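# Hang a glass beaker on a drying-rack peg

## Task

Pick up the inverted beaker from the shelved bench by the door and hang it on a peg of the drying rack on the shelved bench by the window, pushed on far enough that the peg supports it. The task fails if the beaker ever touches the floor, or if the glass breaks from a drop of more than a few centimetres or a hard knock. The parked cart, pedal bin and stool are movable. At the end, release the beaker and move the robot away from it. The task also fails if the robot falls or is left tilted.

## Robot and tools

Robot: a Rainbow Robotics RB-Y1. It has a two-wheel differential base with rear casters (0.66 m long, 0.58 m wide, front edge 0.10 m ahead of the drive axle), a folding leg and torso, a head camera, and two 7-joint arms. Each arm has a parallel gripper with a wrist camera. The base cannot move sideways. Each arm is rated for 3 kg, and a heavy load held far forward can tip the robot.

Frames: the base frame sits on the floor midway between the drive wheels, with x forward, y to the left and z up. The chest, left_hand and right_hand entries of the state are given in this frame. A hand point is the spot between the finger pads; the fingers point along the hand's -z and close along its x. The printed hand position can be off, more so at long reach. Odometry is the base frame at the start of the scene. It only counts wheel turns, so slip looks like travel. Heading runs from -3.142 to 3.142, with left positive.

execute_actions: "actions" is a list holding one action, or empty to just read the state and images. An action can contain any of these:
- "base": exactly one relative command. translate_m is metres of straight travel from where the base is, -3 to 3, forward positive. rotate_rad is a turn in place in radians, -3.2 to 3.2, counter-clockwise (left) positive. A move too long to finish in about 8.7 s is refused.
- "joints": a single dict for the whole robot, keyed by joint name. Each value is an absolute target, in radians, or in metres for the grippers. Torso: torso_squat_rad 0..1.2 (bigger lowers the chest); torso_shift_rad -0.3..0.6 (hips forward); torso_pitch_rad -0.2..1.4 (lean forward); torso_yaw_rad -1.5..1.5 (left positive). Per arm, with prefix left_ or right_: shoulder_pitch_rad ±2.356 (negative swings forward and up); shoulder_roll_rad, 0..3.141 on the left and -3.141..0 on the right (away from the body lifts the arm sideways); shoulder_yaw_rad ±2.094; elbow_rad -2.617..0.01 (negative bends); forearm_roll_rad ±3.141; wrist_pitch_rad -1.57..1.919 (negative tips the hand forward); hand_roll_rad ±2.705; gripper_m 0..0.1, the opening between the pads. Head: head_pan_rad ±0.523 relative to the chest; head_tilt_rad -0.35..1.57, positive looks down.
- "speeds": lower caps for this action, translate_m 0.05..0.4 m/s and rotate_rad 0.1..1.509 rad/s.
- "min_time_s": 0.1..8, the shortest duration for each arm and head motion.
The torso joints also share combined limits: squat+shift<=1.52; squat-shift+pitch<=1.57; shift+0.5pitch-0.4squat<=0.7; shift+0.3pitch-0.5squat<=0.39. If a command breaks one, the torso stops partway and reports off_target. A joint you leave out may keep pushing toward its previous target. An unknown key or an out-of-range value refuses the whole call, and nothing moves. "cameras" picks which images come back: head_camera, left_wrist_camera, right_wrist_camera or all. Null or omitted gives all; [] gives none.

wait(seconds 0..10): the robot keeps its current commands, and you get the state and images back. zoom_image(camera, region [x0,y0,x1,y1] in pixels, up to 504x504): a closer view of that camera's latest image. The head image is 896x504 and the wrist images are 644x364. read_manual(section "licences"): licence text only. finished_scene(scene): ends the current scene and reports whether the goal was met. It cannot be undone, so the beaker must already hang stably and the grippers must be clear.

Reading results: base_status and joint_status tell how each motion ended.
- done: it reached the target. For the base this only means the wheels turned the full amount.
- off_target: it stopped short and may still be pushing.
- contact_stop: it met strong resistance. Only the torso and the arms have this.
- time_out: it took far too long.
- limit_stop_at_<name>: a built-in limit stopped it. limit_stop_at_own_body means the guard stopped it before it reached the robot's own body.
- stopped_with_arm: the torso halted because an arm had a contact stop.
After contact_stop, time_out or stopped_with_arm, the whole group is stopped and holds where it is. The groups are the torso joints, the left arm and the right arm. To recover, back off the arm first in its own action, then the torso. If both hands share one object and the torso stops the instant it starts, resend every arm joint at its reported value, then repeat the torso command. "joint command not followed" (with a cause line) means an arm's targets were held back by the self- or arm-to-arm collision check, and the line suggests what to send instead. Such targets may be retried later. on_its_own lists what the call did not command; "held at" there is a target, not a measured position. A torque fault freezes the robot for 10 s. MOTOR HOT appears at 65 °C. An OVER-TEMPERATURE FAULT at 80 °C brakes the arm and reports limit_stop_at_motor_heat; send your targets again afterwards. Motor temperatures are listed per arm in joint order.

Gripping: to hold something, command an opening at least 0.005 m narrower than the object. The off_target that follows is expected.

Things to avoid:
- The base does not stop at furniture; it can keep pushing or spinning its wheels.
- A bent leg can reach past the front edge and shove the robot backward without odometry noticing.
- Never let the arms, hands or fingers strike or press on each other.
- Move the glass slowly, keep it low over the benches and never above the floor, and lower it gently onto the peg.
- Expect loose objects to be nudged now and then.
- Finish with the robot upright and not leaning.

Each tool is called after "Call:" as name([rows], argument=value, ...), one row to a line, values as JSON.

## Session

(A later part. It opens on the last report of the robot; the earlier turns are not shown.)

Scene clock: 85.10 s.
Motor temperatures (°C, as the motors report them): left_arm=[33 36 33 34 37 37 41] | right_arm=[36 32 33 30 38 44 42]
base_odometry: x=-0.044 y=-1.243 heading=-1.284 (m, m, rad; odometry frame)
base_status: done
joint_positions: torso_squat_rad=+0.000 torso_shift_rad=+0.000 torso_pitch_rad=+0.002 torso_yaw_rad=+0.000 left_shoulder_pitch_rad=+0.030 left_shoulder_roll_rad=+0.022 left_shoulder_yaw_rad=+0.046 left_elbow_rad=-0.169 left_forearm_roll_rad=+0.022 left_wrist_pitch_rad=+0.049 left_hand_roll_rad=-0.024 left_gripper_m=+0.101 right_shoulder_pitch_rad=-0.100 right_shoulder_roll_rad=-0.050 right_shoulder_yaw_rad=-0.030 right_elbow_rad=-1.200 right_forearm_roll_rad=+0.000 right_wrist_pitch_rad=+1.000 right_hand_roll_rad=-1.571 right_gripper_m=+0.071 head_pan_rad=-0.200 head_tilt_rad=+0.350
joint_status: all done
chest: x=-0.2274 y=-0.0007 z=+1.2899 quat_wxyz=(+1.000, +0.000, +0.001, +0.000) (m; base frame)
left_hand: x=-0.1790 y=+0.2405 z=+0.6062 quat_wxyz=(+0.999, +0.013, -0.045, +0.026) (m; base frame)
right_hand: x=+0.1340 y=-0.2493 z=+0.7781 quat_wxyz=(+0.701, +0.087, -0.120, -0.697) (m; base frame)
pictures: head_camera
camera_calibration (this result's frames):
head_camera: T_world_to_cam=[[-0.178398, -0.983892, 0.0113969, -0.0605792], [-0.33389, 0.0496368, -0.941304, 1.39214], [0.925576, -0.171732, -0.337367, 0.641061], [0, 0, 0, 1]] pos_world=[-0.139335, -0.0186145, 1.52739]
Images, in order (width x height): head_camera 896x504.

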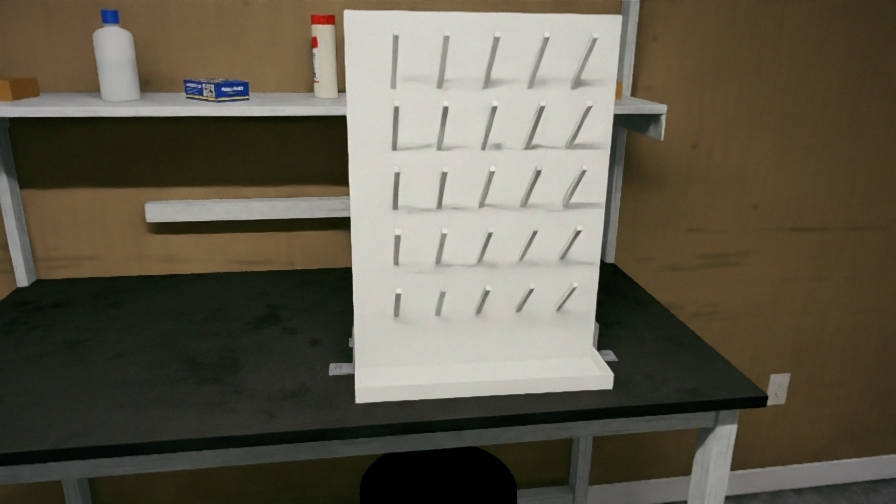

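Call:
execute_actions([
  {"base":{"translate_m":0.3},"joints":{"torso_squat_rad":0.3,"right_shoulder_pitch_rad":-1.554,"right_shoulder_roll_rad":-0.343,"right_shoulder_yaw_rad":-0.349,"right_elbow_rad":-0.965,"right_wrist_pitch_rad":1.733,"head_pan_rad":-0.3,"head_tilt_rad":0.3},"min_time_s":2.2},
], cameras=["head_camera","right_wrist_camera"])

Scene clock: 94.03 s.
Motor temperatures (°C, as the motors report them): left_arm=[33 36 33 34 37 37 41] | right_arm=[36 32 33 30 38 44 42]
base_odometry: x=+0.041 y=-1.531 heading=-1.283 (m, m, rad; odometry frame)
base_status: done
joint_positions: torso_squat_rad=+0.300 torso_shift_rad=+0.000 torso_pitch_rad=+0.002 torso_yaw_rad=+0.000 left_shoulder_pitch_rad=+0.030 left_shoulder_roll_rad=+0.022 left_shoulder_yaw_rad=+0.046 left_elbow_rad=-0.169 left_forearm_roll_rad=+0.022 left_wrist_pitch_rad=+0.049 left_hand_roll_rad=-0.024 left_gripper_m=+0.101 right_shoulder_pitch_rad=-1.554 right_shoulder_roll_rad=-0.343 right_shoulder_yaw_rad=-0.349 right_elbow_rad=-0.965 right_forearm_roll_rad=+0.000 right_wrist_pitch_rad=+1.733 right_hand_roll_rad=-1.571 right_gripper_m=+0.071 head_pan_rad=-0.300 head_tilt_rad=+0.300
joint_status: all done
chest: x=-0.2275 y=-0.0007 z=+1.2587 quat_wxyz=(+1.000, +0.000, +0.001, +0.000) (m; base frame)
left_hand: x=-0.1790 y=+0.2406 z=+0.5750 quat_wxyz=(+0.999, +0.013, -0.045, +0.026) (m; base frame)
right_hand: x=+0.3869 y=-0.2209 z=+1.3903 quat_wxyz=(+0.653, +0.270, -0.270, -0.654) (m; base frame)
pictures: head_camera, right_wrist_camera
camera_calibration (this result's frames):
head_camera: T_world_to_cam=[[-0.276313, -0.960985, 0.0125926, -0.0820144], [-0.28209, 0.0685699, -0.956935, 1.39615], [0.918736, -0.267966, -0.290031, 0.560008], [0, 0, 0, 1]] pos_world=[-0.143322, -0.0244856, 1.49948]
right_wrist_camera: T_world_to_cam=[[0.0548925, 0.997342, 0.0479241, 0.142546], [0.0880684, -0.0526454, 0.994722, -1.39652], [0.994601, -0.0503822, -0.0907241, -0.182888], [0, 0, 0, 1]] pos_world=[0.297066, -0.224902, 1.36573]
Images, in order (width x height): head_camera 896x504, right_wrist_camera 644x364.

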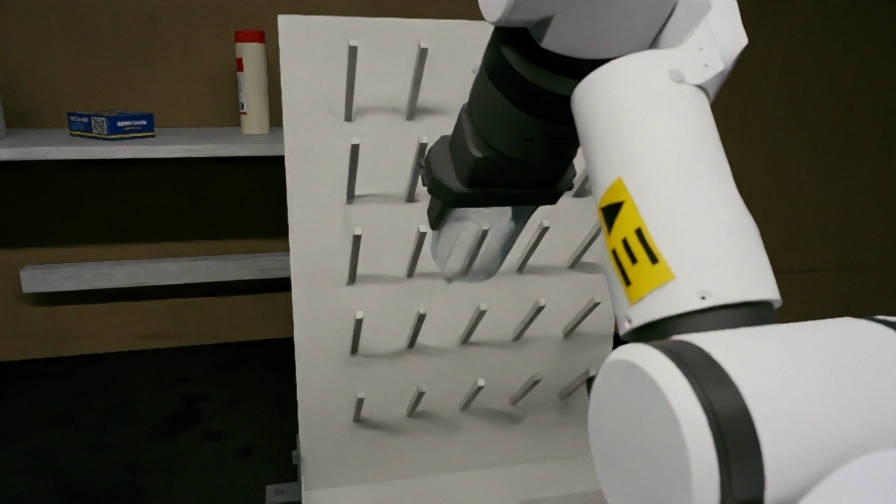

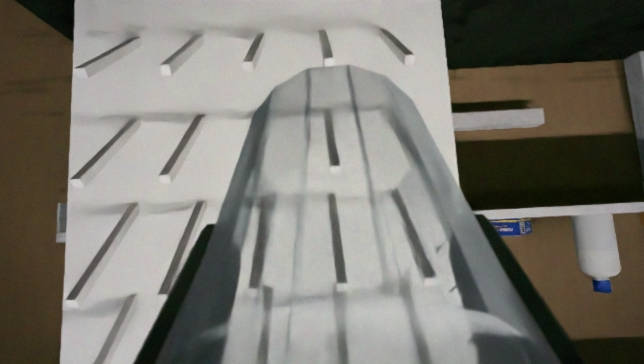

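Call:
execute_actions([
  {"base":{"translate_m":0.085}},
], cameras=["head_camera","right_wrist_camera"])

Scene clock: 96.23 s.
Motor temperatures (°C, as the motors report them): left_arm=[33 36 33 34 37 37 41] | right_arm=[36 32 33 30 38 44 42]
base_odometry: x=+0.065 y=-1.612 heading=-1.283 (m, m, rad; odometry frame)
base_status: done
joint_positions: torso_squat_rad=+0.300 torso_shift_rad=+0.000 torso_pitch_rad=+0.002 torso_yaw_rad=+0.000 left_shoulder_pitch_rad=+0.030 left_shoulder_roll_rad=+0.022 left_shoulder_yaw_rad=+0.046 left_elbow_rad=-0.169 left_forearm_roll_rad=+0.022 left_wrist_pitch_rad=+0.049 left_hand_roll_rad=-0.024 left_gripper_m=+0.101 right_shoulder_pitch_rad=-1.554 right_shoulder_roll_rad=-0.343 right_shoulder_yaw_rad=-0.349 right_elbow_rad=-0.965 right_forearm_roll_rad=+0.000 right_wrist_pitch_rad=+1.733 right_hand_roll_rad=-1.571 right_gripper_m=+0.071 head_pan_rad=-0.300 head_tilt_rad=+0.300
joint_status: not commanded
chest: x=-0.2273 y=-0.0007 z=+1.2587 quat_wxyz=(+1.000, +0.000, +0.001, +0.000) (m; base frame)
left_hand: x=-0.1790 y=+0.2406 z=+0.5750 quat_wxyz=(+0.999, +0.013, -0.045, +0.026) (m; base frame)
right_hand: x=+0.3871 y=-0.2209 z=+1.3901 quat_wxyz=(+0.653, +0.270, -0.270, -0.654) (m; base frame)
pictures: head_camera, right_wrist_camera
camera_calibration (this result's frames):
head_camera: T_world_to_cam=[[-0.276311, -0.960985, 0.0126502, -0.082049], [-0.28228, 0.0685676, -0.956878, 1.39608], [0.918678, -0.267967, -0.290213, 0.5601], [0, 0, 0, 1]] pos_world=[-0.143137, -0.0244854, 1.49946]
right_wrist_camera: T_world_to_cam=[[0.0549009, 0.997342, 0.0479076, 0.142559], [0.0884443, -0.0526488, 0.994689, -1.39647], [0.994567, -0.0503721, -0.0910997, -0.182525], [0, 0, 0, 1]] pos_world=[0.297217, -0.224897, 1.36559]
Images, in order (width x height): head_camera 896x504, right_wrist_camera 644x364.

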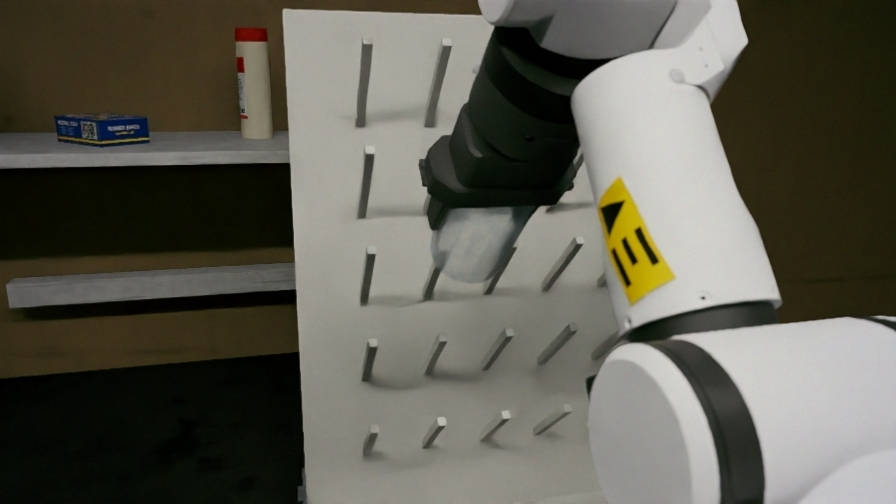

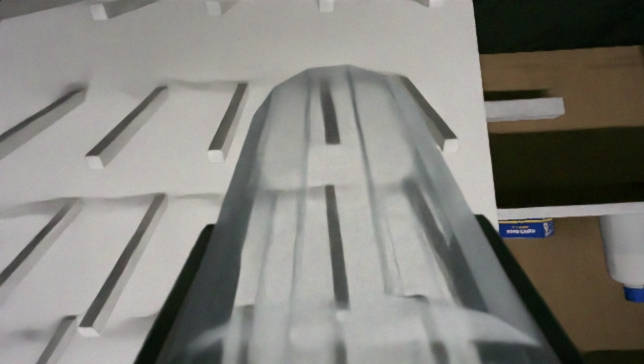

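Call:
execute_actions([
  {"base":{"translate_m":0.042},"joints":{"torso_yaw_rad":-0.012}},
], cameras=["right_wrist_camera"])

Scene clock: 98.53 s.
Motor temperatures (°C, as the motors report them): left_arm=[33 36 33 34 37 37 41] | right_arm=[36 32 33 30 38 44 42]
base_odometry: x=+0.077 y=-1.653 heading=-1.282 (m, m, rad; odometry frame)
base_status: done
joint_positions: torso_squat_rad=+0.300 torso_shift_rad=+0.000 torso_pitch_rad=+0.002 torso_yaw_rad=-0.012 left_shoulder_pitch_rad=+0.030 left_shoulder_roll_rad=+0.022 left_shoulder_yaw_rad=+0.046 left_elbow_rad=-0.169 left_forearm_roll_rad=+0.022 left_wrist_pitch_rad=+0.049 left_hand_roll_rad=-0.024 left_gripper_m=+0.101 right_shoulder_pitch_rad=-1.554 right_shoulder_roll_rad=-0.343 right_shoulder_yaw_rad=-0.349 right_elbow_rad=-0.965 right_forearm_roll_rad=+0.000 right_wrist_pitch_rad=+1.733 right_hand_roll_rad=-1.571 right_gripper_m=+0.071 head_pan_rad=-0.300 head_tilt_rad=+0.300
joint_status: all done
chest: x=-0.2275 y=-0.0007 z=+1.2587 quat_wxyz=(+1.000, +0.000, +0.001, -0.006) (m; base frame)
left_hand: x=-0.1761 y=+0.2400 z=+0.5750 quat_wxyz=(+0.999, +0.013, -0.046, +0.021) (m; base frame)
right_hand: x=+0.3842 y=-0.2282 z=+1.3902 quat_wxyz=(+0.649, +0.269, -0.271, -0.658) (m; base frame)
pictures: right_wrist_camera
camera_calibration (this result's frames):
right_wrist_camera: T_world_to_cam=[[0.0668991, 0.996607, 0.047948, 0.145238], [0.0877111, -0.0537438, 0.994695, -1.39666], [0.993897, -0.0623387, -0.0910089, -0.182681], [0, 0, 0, 1]] pos_world=[0.294352, -0.231195, 1.36566]
Images, in order (width x height): right_wrist_camera 644x364.

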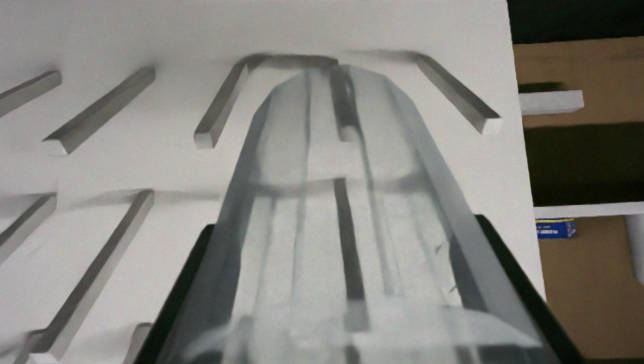

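Call:
execute_actions([
  {"joints":{"torso_squat_rad":0.442,"torso_shift_rad":0.063}},
], cameras=["head_camera","right_wrist_camera"])

Scene clock: 100.17 s.
Motor temperatures (°C, as the motors report them): left_arm=[33 36 33 34 37 37 41] | right_arm=[36 32 33 30 38 44 42]
base_odometry: x=+0.077 y=-1.653 heading=-1.282 (m, m, rad; odometry frame)
base_status: not commanded
joint_positions: torso_squat_rad=+0.442 torso_shift_rad=+0.063 torso_pitch_rad=+0.002 torso_yaw_rad=-0.012 left_shoulder_pitch_rad=+0.030 left_shoulder_roll_rad=+0.022 left_shoulder_yaw_rad=+0.046 left_elbow_rad=-0.169 left_forearm_roll_rad=+0.022 left_wrist_pitch_rad=+0.049 left_hand_roll_rad=-0.024 left_gripper_m=+0.101 right_shoulder_pitch_rad=-1.554 right_shoulder_roll_rad=-0.343 right_shoulder_yaw_rad=-0.349 right_elbow_rad=-0.965 right_forearm_roll_rad=+0.000 right_wrist_pitch_rad=+1.733 right_hand_roll_rad=-1.571 right_gripper_m=+0.071 head_pan_rad=-0.300 head_tilt_rad=+0.300
joint_status: all done
chest: x=-0.1876 y=-0.0007 z=+1.2214 quat_wxyz=(+1.000, +0.000, +0.001, -0.006) (m; base frame)
left_hand: x=-0.1363 y=+0.2400 z=+0.5377 quat_wxyz=(+0.999, +0.013, -0.046, +0.021) (m; base frame)
right_hand: x=+0.4241 y=-0.2282 z=+1.3530 quat_wxyz=(+0.649, +0.269, -0.271, -0.658) (m; base frame)
pictures: head_camera, right_wrist_camera
camera_calibration (this result's frames):
head_camera: T_world_to_cam=[[-0.287764, -0.957619, 0.0126004, -0.0726649], [-0.281219, 0.0719147, -0.956945, 1.37192], [0.915482, -0.278918, -0.289995, 0.511914], [0, 0, 0, 1]] pos_world=[-0.103749, -0.0254645, 1.46222]
right_wrist_camera: T_world_to_cam=[[0.0668872, 0.996608, 0.0479521, 0.144329], [0.0876517, -0.053743, 0.9947, -1.36311], [0.993903, -0.0623296, -0.0909491, -0.225761], [0, 0, 0, 1]] pos_world=[0.33421, -0.231168, 1.32843]
Images, in order (width x height): head_camera 896x504, right_wrist_camera 644x364.

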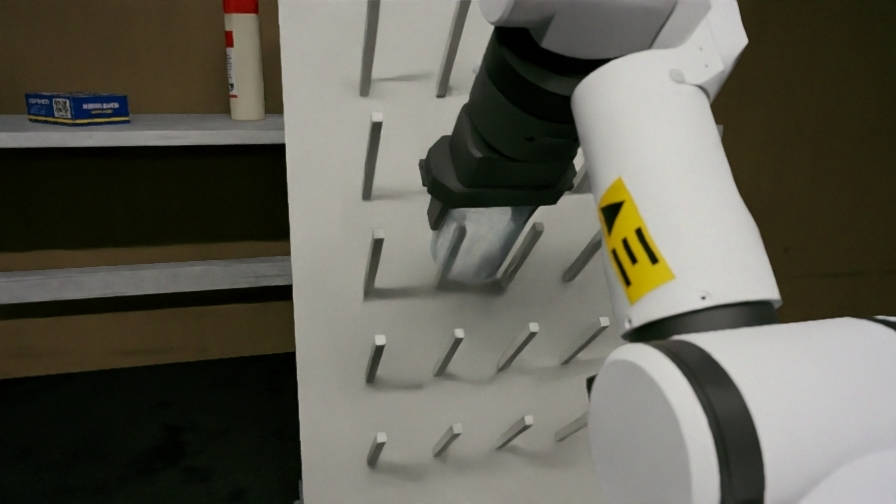

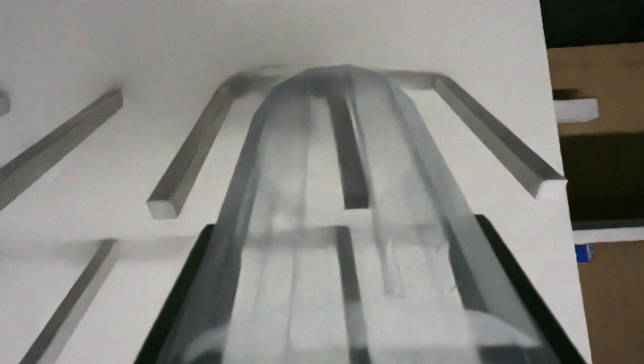

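Call:
execute_actions([
  {"joints":{"torso_squat_rad":0.568,"torso_shift_rad":0.122}},
], cameras=["head_camera","right_wrist_camera"])

Scene clock: 101.83 s.
Motor temperatures (°C, as the motors report them): left_arm=[33 36 33 34 37 37 41] | right_arm=[36 32 33 30 38 44 42]
base_odometry: x=+0.077 y=-1.653 heading=-1.282 (m, m, rad; odometry frame)
base_status: not commanded
joint_positions: torso_squat_rad=+0.568 torso_shift_rad=+0.122 torso_pitch_rad=+0.002 torso_yaw_rad=-0.012 left_shoulder_pitch_rad=+0.030 left_shoulder_roll_rad=+0.022 left_shoulder_yaw_rad=+0.046 left_elbow_rad=-0.169 left_forearm_roll_rad=+0.022 left_wrist_pitch_rad=+0.049 left_hand_roll_rad=-0.024 left_gripper_m=+0.101 right_shoulder_pitch_rad=-1.554 right_shoulder_roll_rad=-0.343 right_shoulder_yaw_rad=-0.349 right_elbow_rad=-0.965 right_forearm_roll_rad=+0.000 right_wrist_pitch_rad=+1.733 right_hand_roll_rad=-1.571 right_gripper_m=+0.071 head_pan_rad=-0.300 head_tilt_rad=+0.300
joint_status: all done
chest: x=-0.1556 y=-0.0006 z=+1.1756 quat_wxyz=(+1.000, +0.000, +0.001, -0.006) (m; base frame)
left_hand: x=-0.1043 y=+0.2400 z=+0.4919 quat_wxyz=(+0.999, +0.013, -0.046, +0.021) (m; base frame)
right_hand: x=+0.4561 y=-0.2282 z=+1.3072 quat_wxyz=(+0.649, +0.269, -0.271, -0.658) (m; base frame)
pictures: head_camera, right_wrist_camera
camera_calibration (this result's frames):
head_camera: T_world_to_cam=[[-0.287764, -0.957619, 0.0125966, -0.0628587], [-0.281201, 0.071913, -0.956951, 1.33711], [0.915488, -0.278918, -0.289977, 0.469359], [0, 0, 0, 1]] pos_world=[-0.0717843, -0.0254375, 1.41644]
right_wrist_camera: T_world_to_cam=[[0.0668724, 0.996609, 0.0479527, 0.144356], [0.0876482, -0.0537421, 0.994701, -1.32038], [0.993904, -0.062315, -0.0909449, -0.261696], [0, 0, 0, 1]] pos_world=[0.366176, -0.231134, 1.28266]
Images, in order (width x height): head_camera 896x504, right_wrist_camera 644x364.

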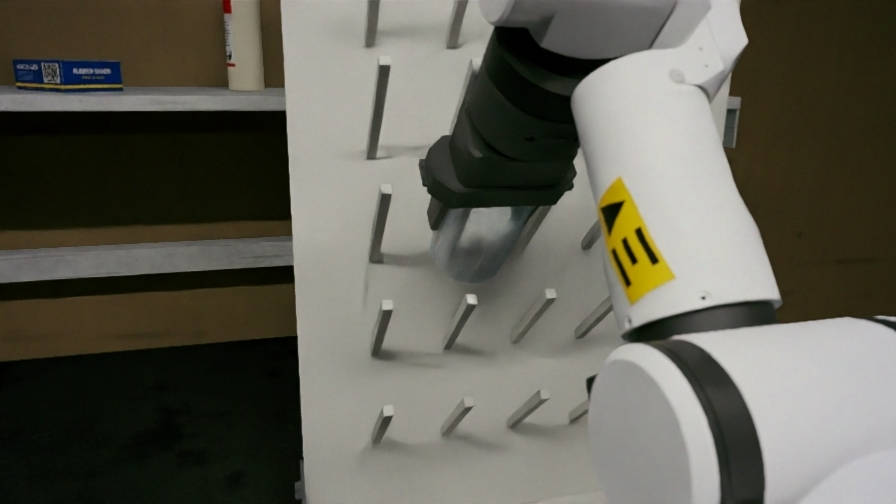

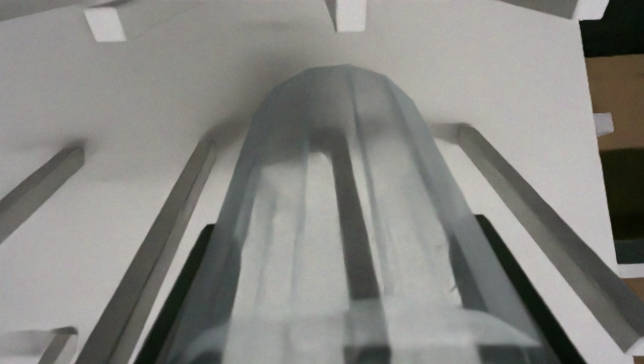

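Call:
execute_actions([
  {"joints":{"torso_squat_rad":0.588,"torso_shift_rad":0.125}},
], cameras=["right_wrist_camera"])

Call:
execute_actions([
  {"joints":{"right_gripper_m":0.088}},
], cameras=["head_camera","right_wrist_camera"])

Scene clock: 102.83 s.
Motor temperatures (°C, as the motors report them): left_arm=[33 36 33 34 37 37 41] | right_arm=[36 32 33 30 38 44 42]
base_odometry: x=+0.077 y=-1.653 heading=-1.282 (m, m, rad; odometry frame)
base_status: not commanded
joint_positions: torso_squat_rad=+0.588 torso_shift_rad=+0.125 torso_pitch_rad=+0.001 torso_yaw_rad=-0.012 left_shoulder_pitch_rad=+0.030 left_shoulder_roll_rad=+0.022 left_shoulder_yaw_rad=+0.046 left_elbow_rad=-0.169 left_forearm_roll_rad=+0.022 left_wrist_pitch_rad=+0.049 left_hand_roll_rad=-0.024 left_gripper_m=+0.101 right_shoulder_pitch_rad=-1.555 right_shoulder_roll_rad=-0.343 right_shoulder_yaw_rad=-0.349 right_elbow_rad=-0.966 right_forearm_roll_rad=+0.000 right_wrist_pitch_rad=+1.732 right_hand_roll_rad=-1.571 right_gripper_m=+0.071 head_pan_rad=-0.300 head_tilt_rad=+0.300
joint_status: all done
chest: x=-0.1550 y=-0.0006 z=+1.1678 quat_wxyz=(+1.000, +0.000, +0.001, -0.006) (m; base frame)
left_hand: x=-0.1035 y=+0.2400 z=+0.4841 quat_wxyz=(+0.999, +0.013, -0.046, +0.021) (m; base frame)
right_hand: x=+0.4567 y=-0.2280 z=+1.3004 quat_wxyz=(+0.649, +0.269, -0.272, -0.657) (m; base frame)
pictures: right_wrist_camera
camera_calibration (this result's frames):
right_wrist_camera: T_world_to_cam=[[0.0663931, 0.996632, 0.048127, 0.144423], [0.0853863, -0.0537315, 0.994898, -1.31284], [0.994133, -0.061945, -0.0886661, -0.265951], [0, 0, 0, 1]] pos_world=[0.366901, -0.230952, 1.27562]
Images, in order (width x height): right_wrist_camera 644x364.

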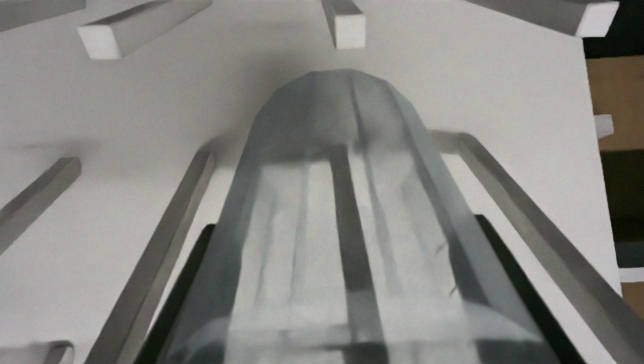

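Scene clock: 103.60 s.
Motor temperatures (°C, as the motors report them): left_arm=[33 36 33 34 37 37 41] | right_arm=[36 32 33 30 38 44 42]
base_odometry: x=+0.077 y=-1.653 heading=-1.282 (m, m, rad; odometry frame)
base_status: not commanded
joint_positions: torso_squat_rad=+0.588 torso_shift_rad=+0.125 torso_pitch_rad=+0.001 torso_yaw_rad=-0.012 left_shoulder_pitch_rad=+0.030 left_shoulder_roll_rad=+0.022 left_shoulder_yaw_rad=+0.046 left_elbow_rad=-0.169 left_forearm_roll_rad=+0.022 left_wrist_pitch_rad=+0.049 left_hand_roll_rad=-0.024 left_gripper_m=+0.101 right_shoulder_pitch_rad=-1.555 right_shoulder_roll_rad=-0.343 right_shoulder_yaw_rad=-0.349 right_elbow_rad=-0.965 right_forearm_roll_rad=+0.000 right_wrist_pitch_rad=+1.733 right_hand_roll_rad=-1.571 right_gripper_m=+0.088 head_pan_rad=-0.300 head_tilt_rad=+0.300
joint_status: all done
chest: x=-0.1550 y=-0.0006 z=+1.1678 quat_wxyz=(+1.000, +0.000, +0.001, -0.006) (m; base frame)
left_hand: x=-0.1035 y=+0.2400 z=+0.4841 quat_wxyz=(+0.999, +0.013, -0.046, +0.021) (m; base frame)
right_hand: x=+0.4567 y=-0.2280 z=+1.3000 quat_wxyz=(+0.649, +0.269, -0.272, -0.657) (m; base frame)
pictures: head_camera, right_wrist_camera
camera_calibration (this result's frames):
head_camera: T_world_to_cam=[[-0.287763, -0.95762, 0.0125382, -0.0624943], [-0.28098, 0.0719039, -0.957016, 1.32994], [0.915556, -0.278917, -0.289764, 0.46625], [0, 0, 0, 1]] pos_world=[-0.0711747, -0.0254285, 1.40866]
right_wrist_camera: T_world_to_cam=[[0.0665646, 0.996624, 0.0480591, 0.144519], [0.0865348, -0.0537507, 0.994798, -1.31284], [0.994023, -0.0620595, -0.0898206, -0.264418], [0, 0, 0, 1]] pos_world=[0.366824, -0.231007, 1.27532]
Images, in order (width x height): head_camera 896x504, right_wrist_camera 644x364.

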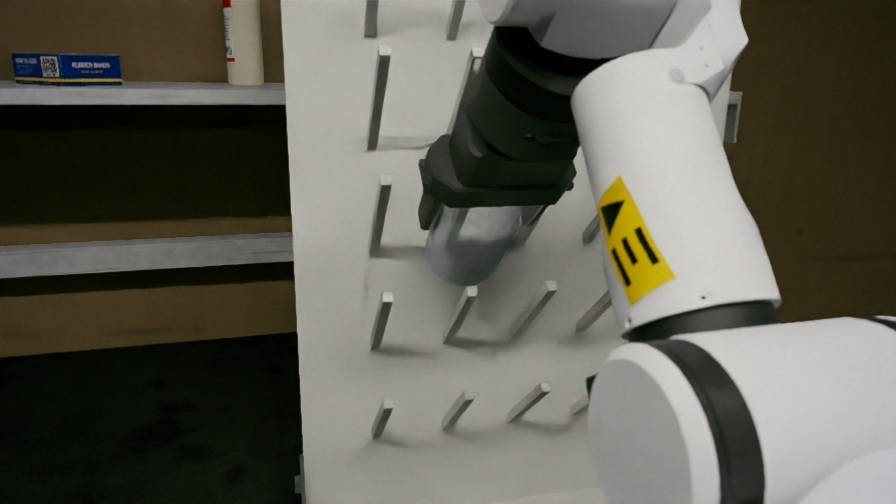

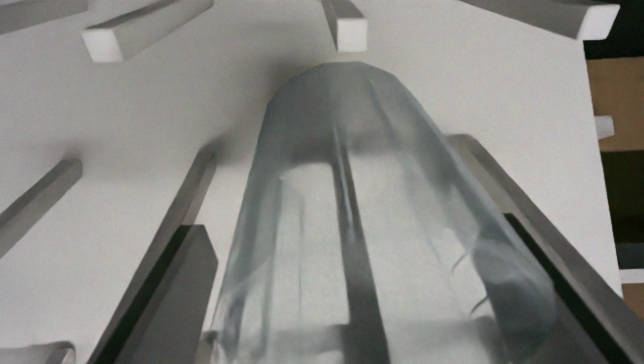

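Call:
execute_actions([
  {"base":{"translate_m":-0.35},"joints":{"right_gripper_m":0.095,"torso_yaw_rad":-0.002}},
], cameras=["head_camera","right_wrist_camera"])

Scene clock: 106.27 s.
Motor temperatures (°C, as the motors report them): left_arm=[33 36 33 34 37 37 41] | right_arm=[36 32 33 30 38 44 42]
base_odometry: x=-0.023 y=-1.317 heading=-1.281 (m, m, rad; odometry frame)
base_status: done
joint_positions: torso_squat_rad=+0.588 torso_shift_rad=+0.125 torso_pitch_rad=+0.001 torso_yaw_rad=-0.002 left_shoulder_pitch_rad=+0.030 left_shoulder_roll_rad=+0.022 left_shoulder_yaw_rad=+0.046 left_elbow_rad=-0.169 left_forearm_roll_rad=+0.022 left_wrist_pitch_rad=+0.049 left_hand_roll_rad=-0.024 left_gripper_m=+0.101 right_shoulder_pitch_rad=-1.554 right_shoulder_roll_rad=-0.343 right_shoulder_yaw_rad=-0.349 right_elbow_rad=-0.965 right_forearm_roll_rad=+0.000 right_wrist_pitch_rad=+1.733 right_hand_roll_rad=-1.571 right_gripper_m=+0.095 head_pan_rad=-0.300 head_tilt_rad=+0.300
joint_status: all done
chest: x=-0.1550 y=-0.0006 z=+1.1678 quat_wxyz=(+1.000, +0.000, +0.001, -0.001) (m; base frame)
left_hand: x=-0.1060 y=+0.2405 z=+0.4841 quat_wxyz=(+0.999, +0.013, -0.045, +0.026) (m; base frame)
right_hand: x=+0.4589 y=-0.2220 z=+1.2997 quat_wxyz=(+0.653, +0.270, -0.270, -0.654) (m; base frame)
pictures: head_camera, right_wrist_camera
camera_calibration (this result's frames):
head_camera: T_world_to_cam=[[-0.278207, -0.960439, 0.0125332, -0.0610099], [-0.281691, 0.0691078, -0.957013, 1.32981], [0.918287, -0.269778, -0.289773, 0.466708], [0, 0, 0, 1]] pos_world=[-0.0709515, -0.0245886, 1.40865]
right_wrist_camera: T_world_to_cam=[[0.056748, 0.997232, 0.0480496, 0.142998], [0.0875237, -0.052911, 0.994756, -1.31268], [0.994545, -0.052245, -0.090284, -0.263735], [0, 0, 0, 1]] pos_world=[0.369072, -0.225837, 1.27512]
Images, in order (width x height): head_camera 896x504, right_wrist_camera 644x364.

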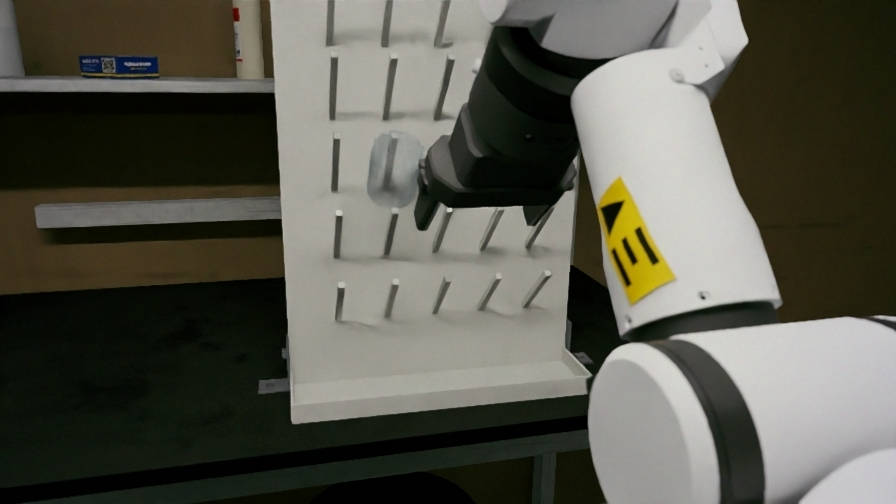

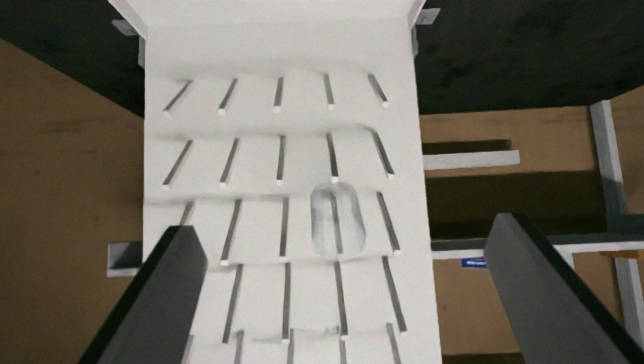

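Call:
finished_scene(scene=1)

The scene is finished: the task was done.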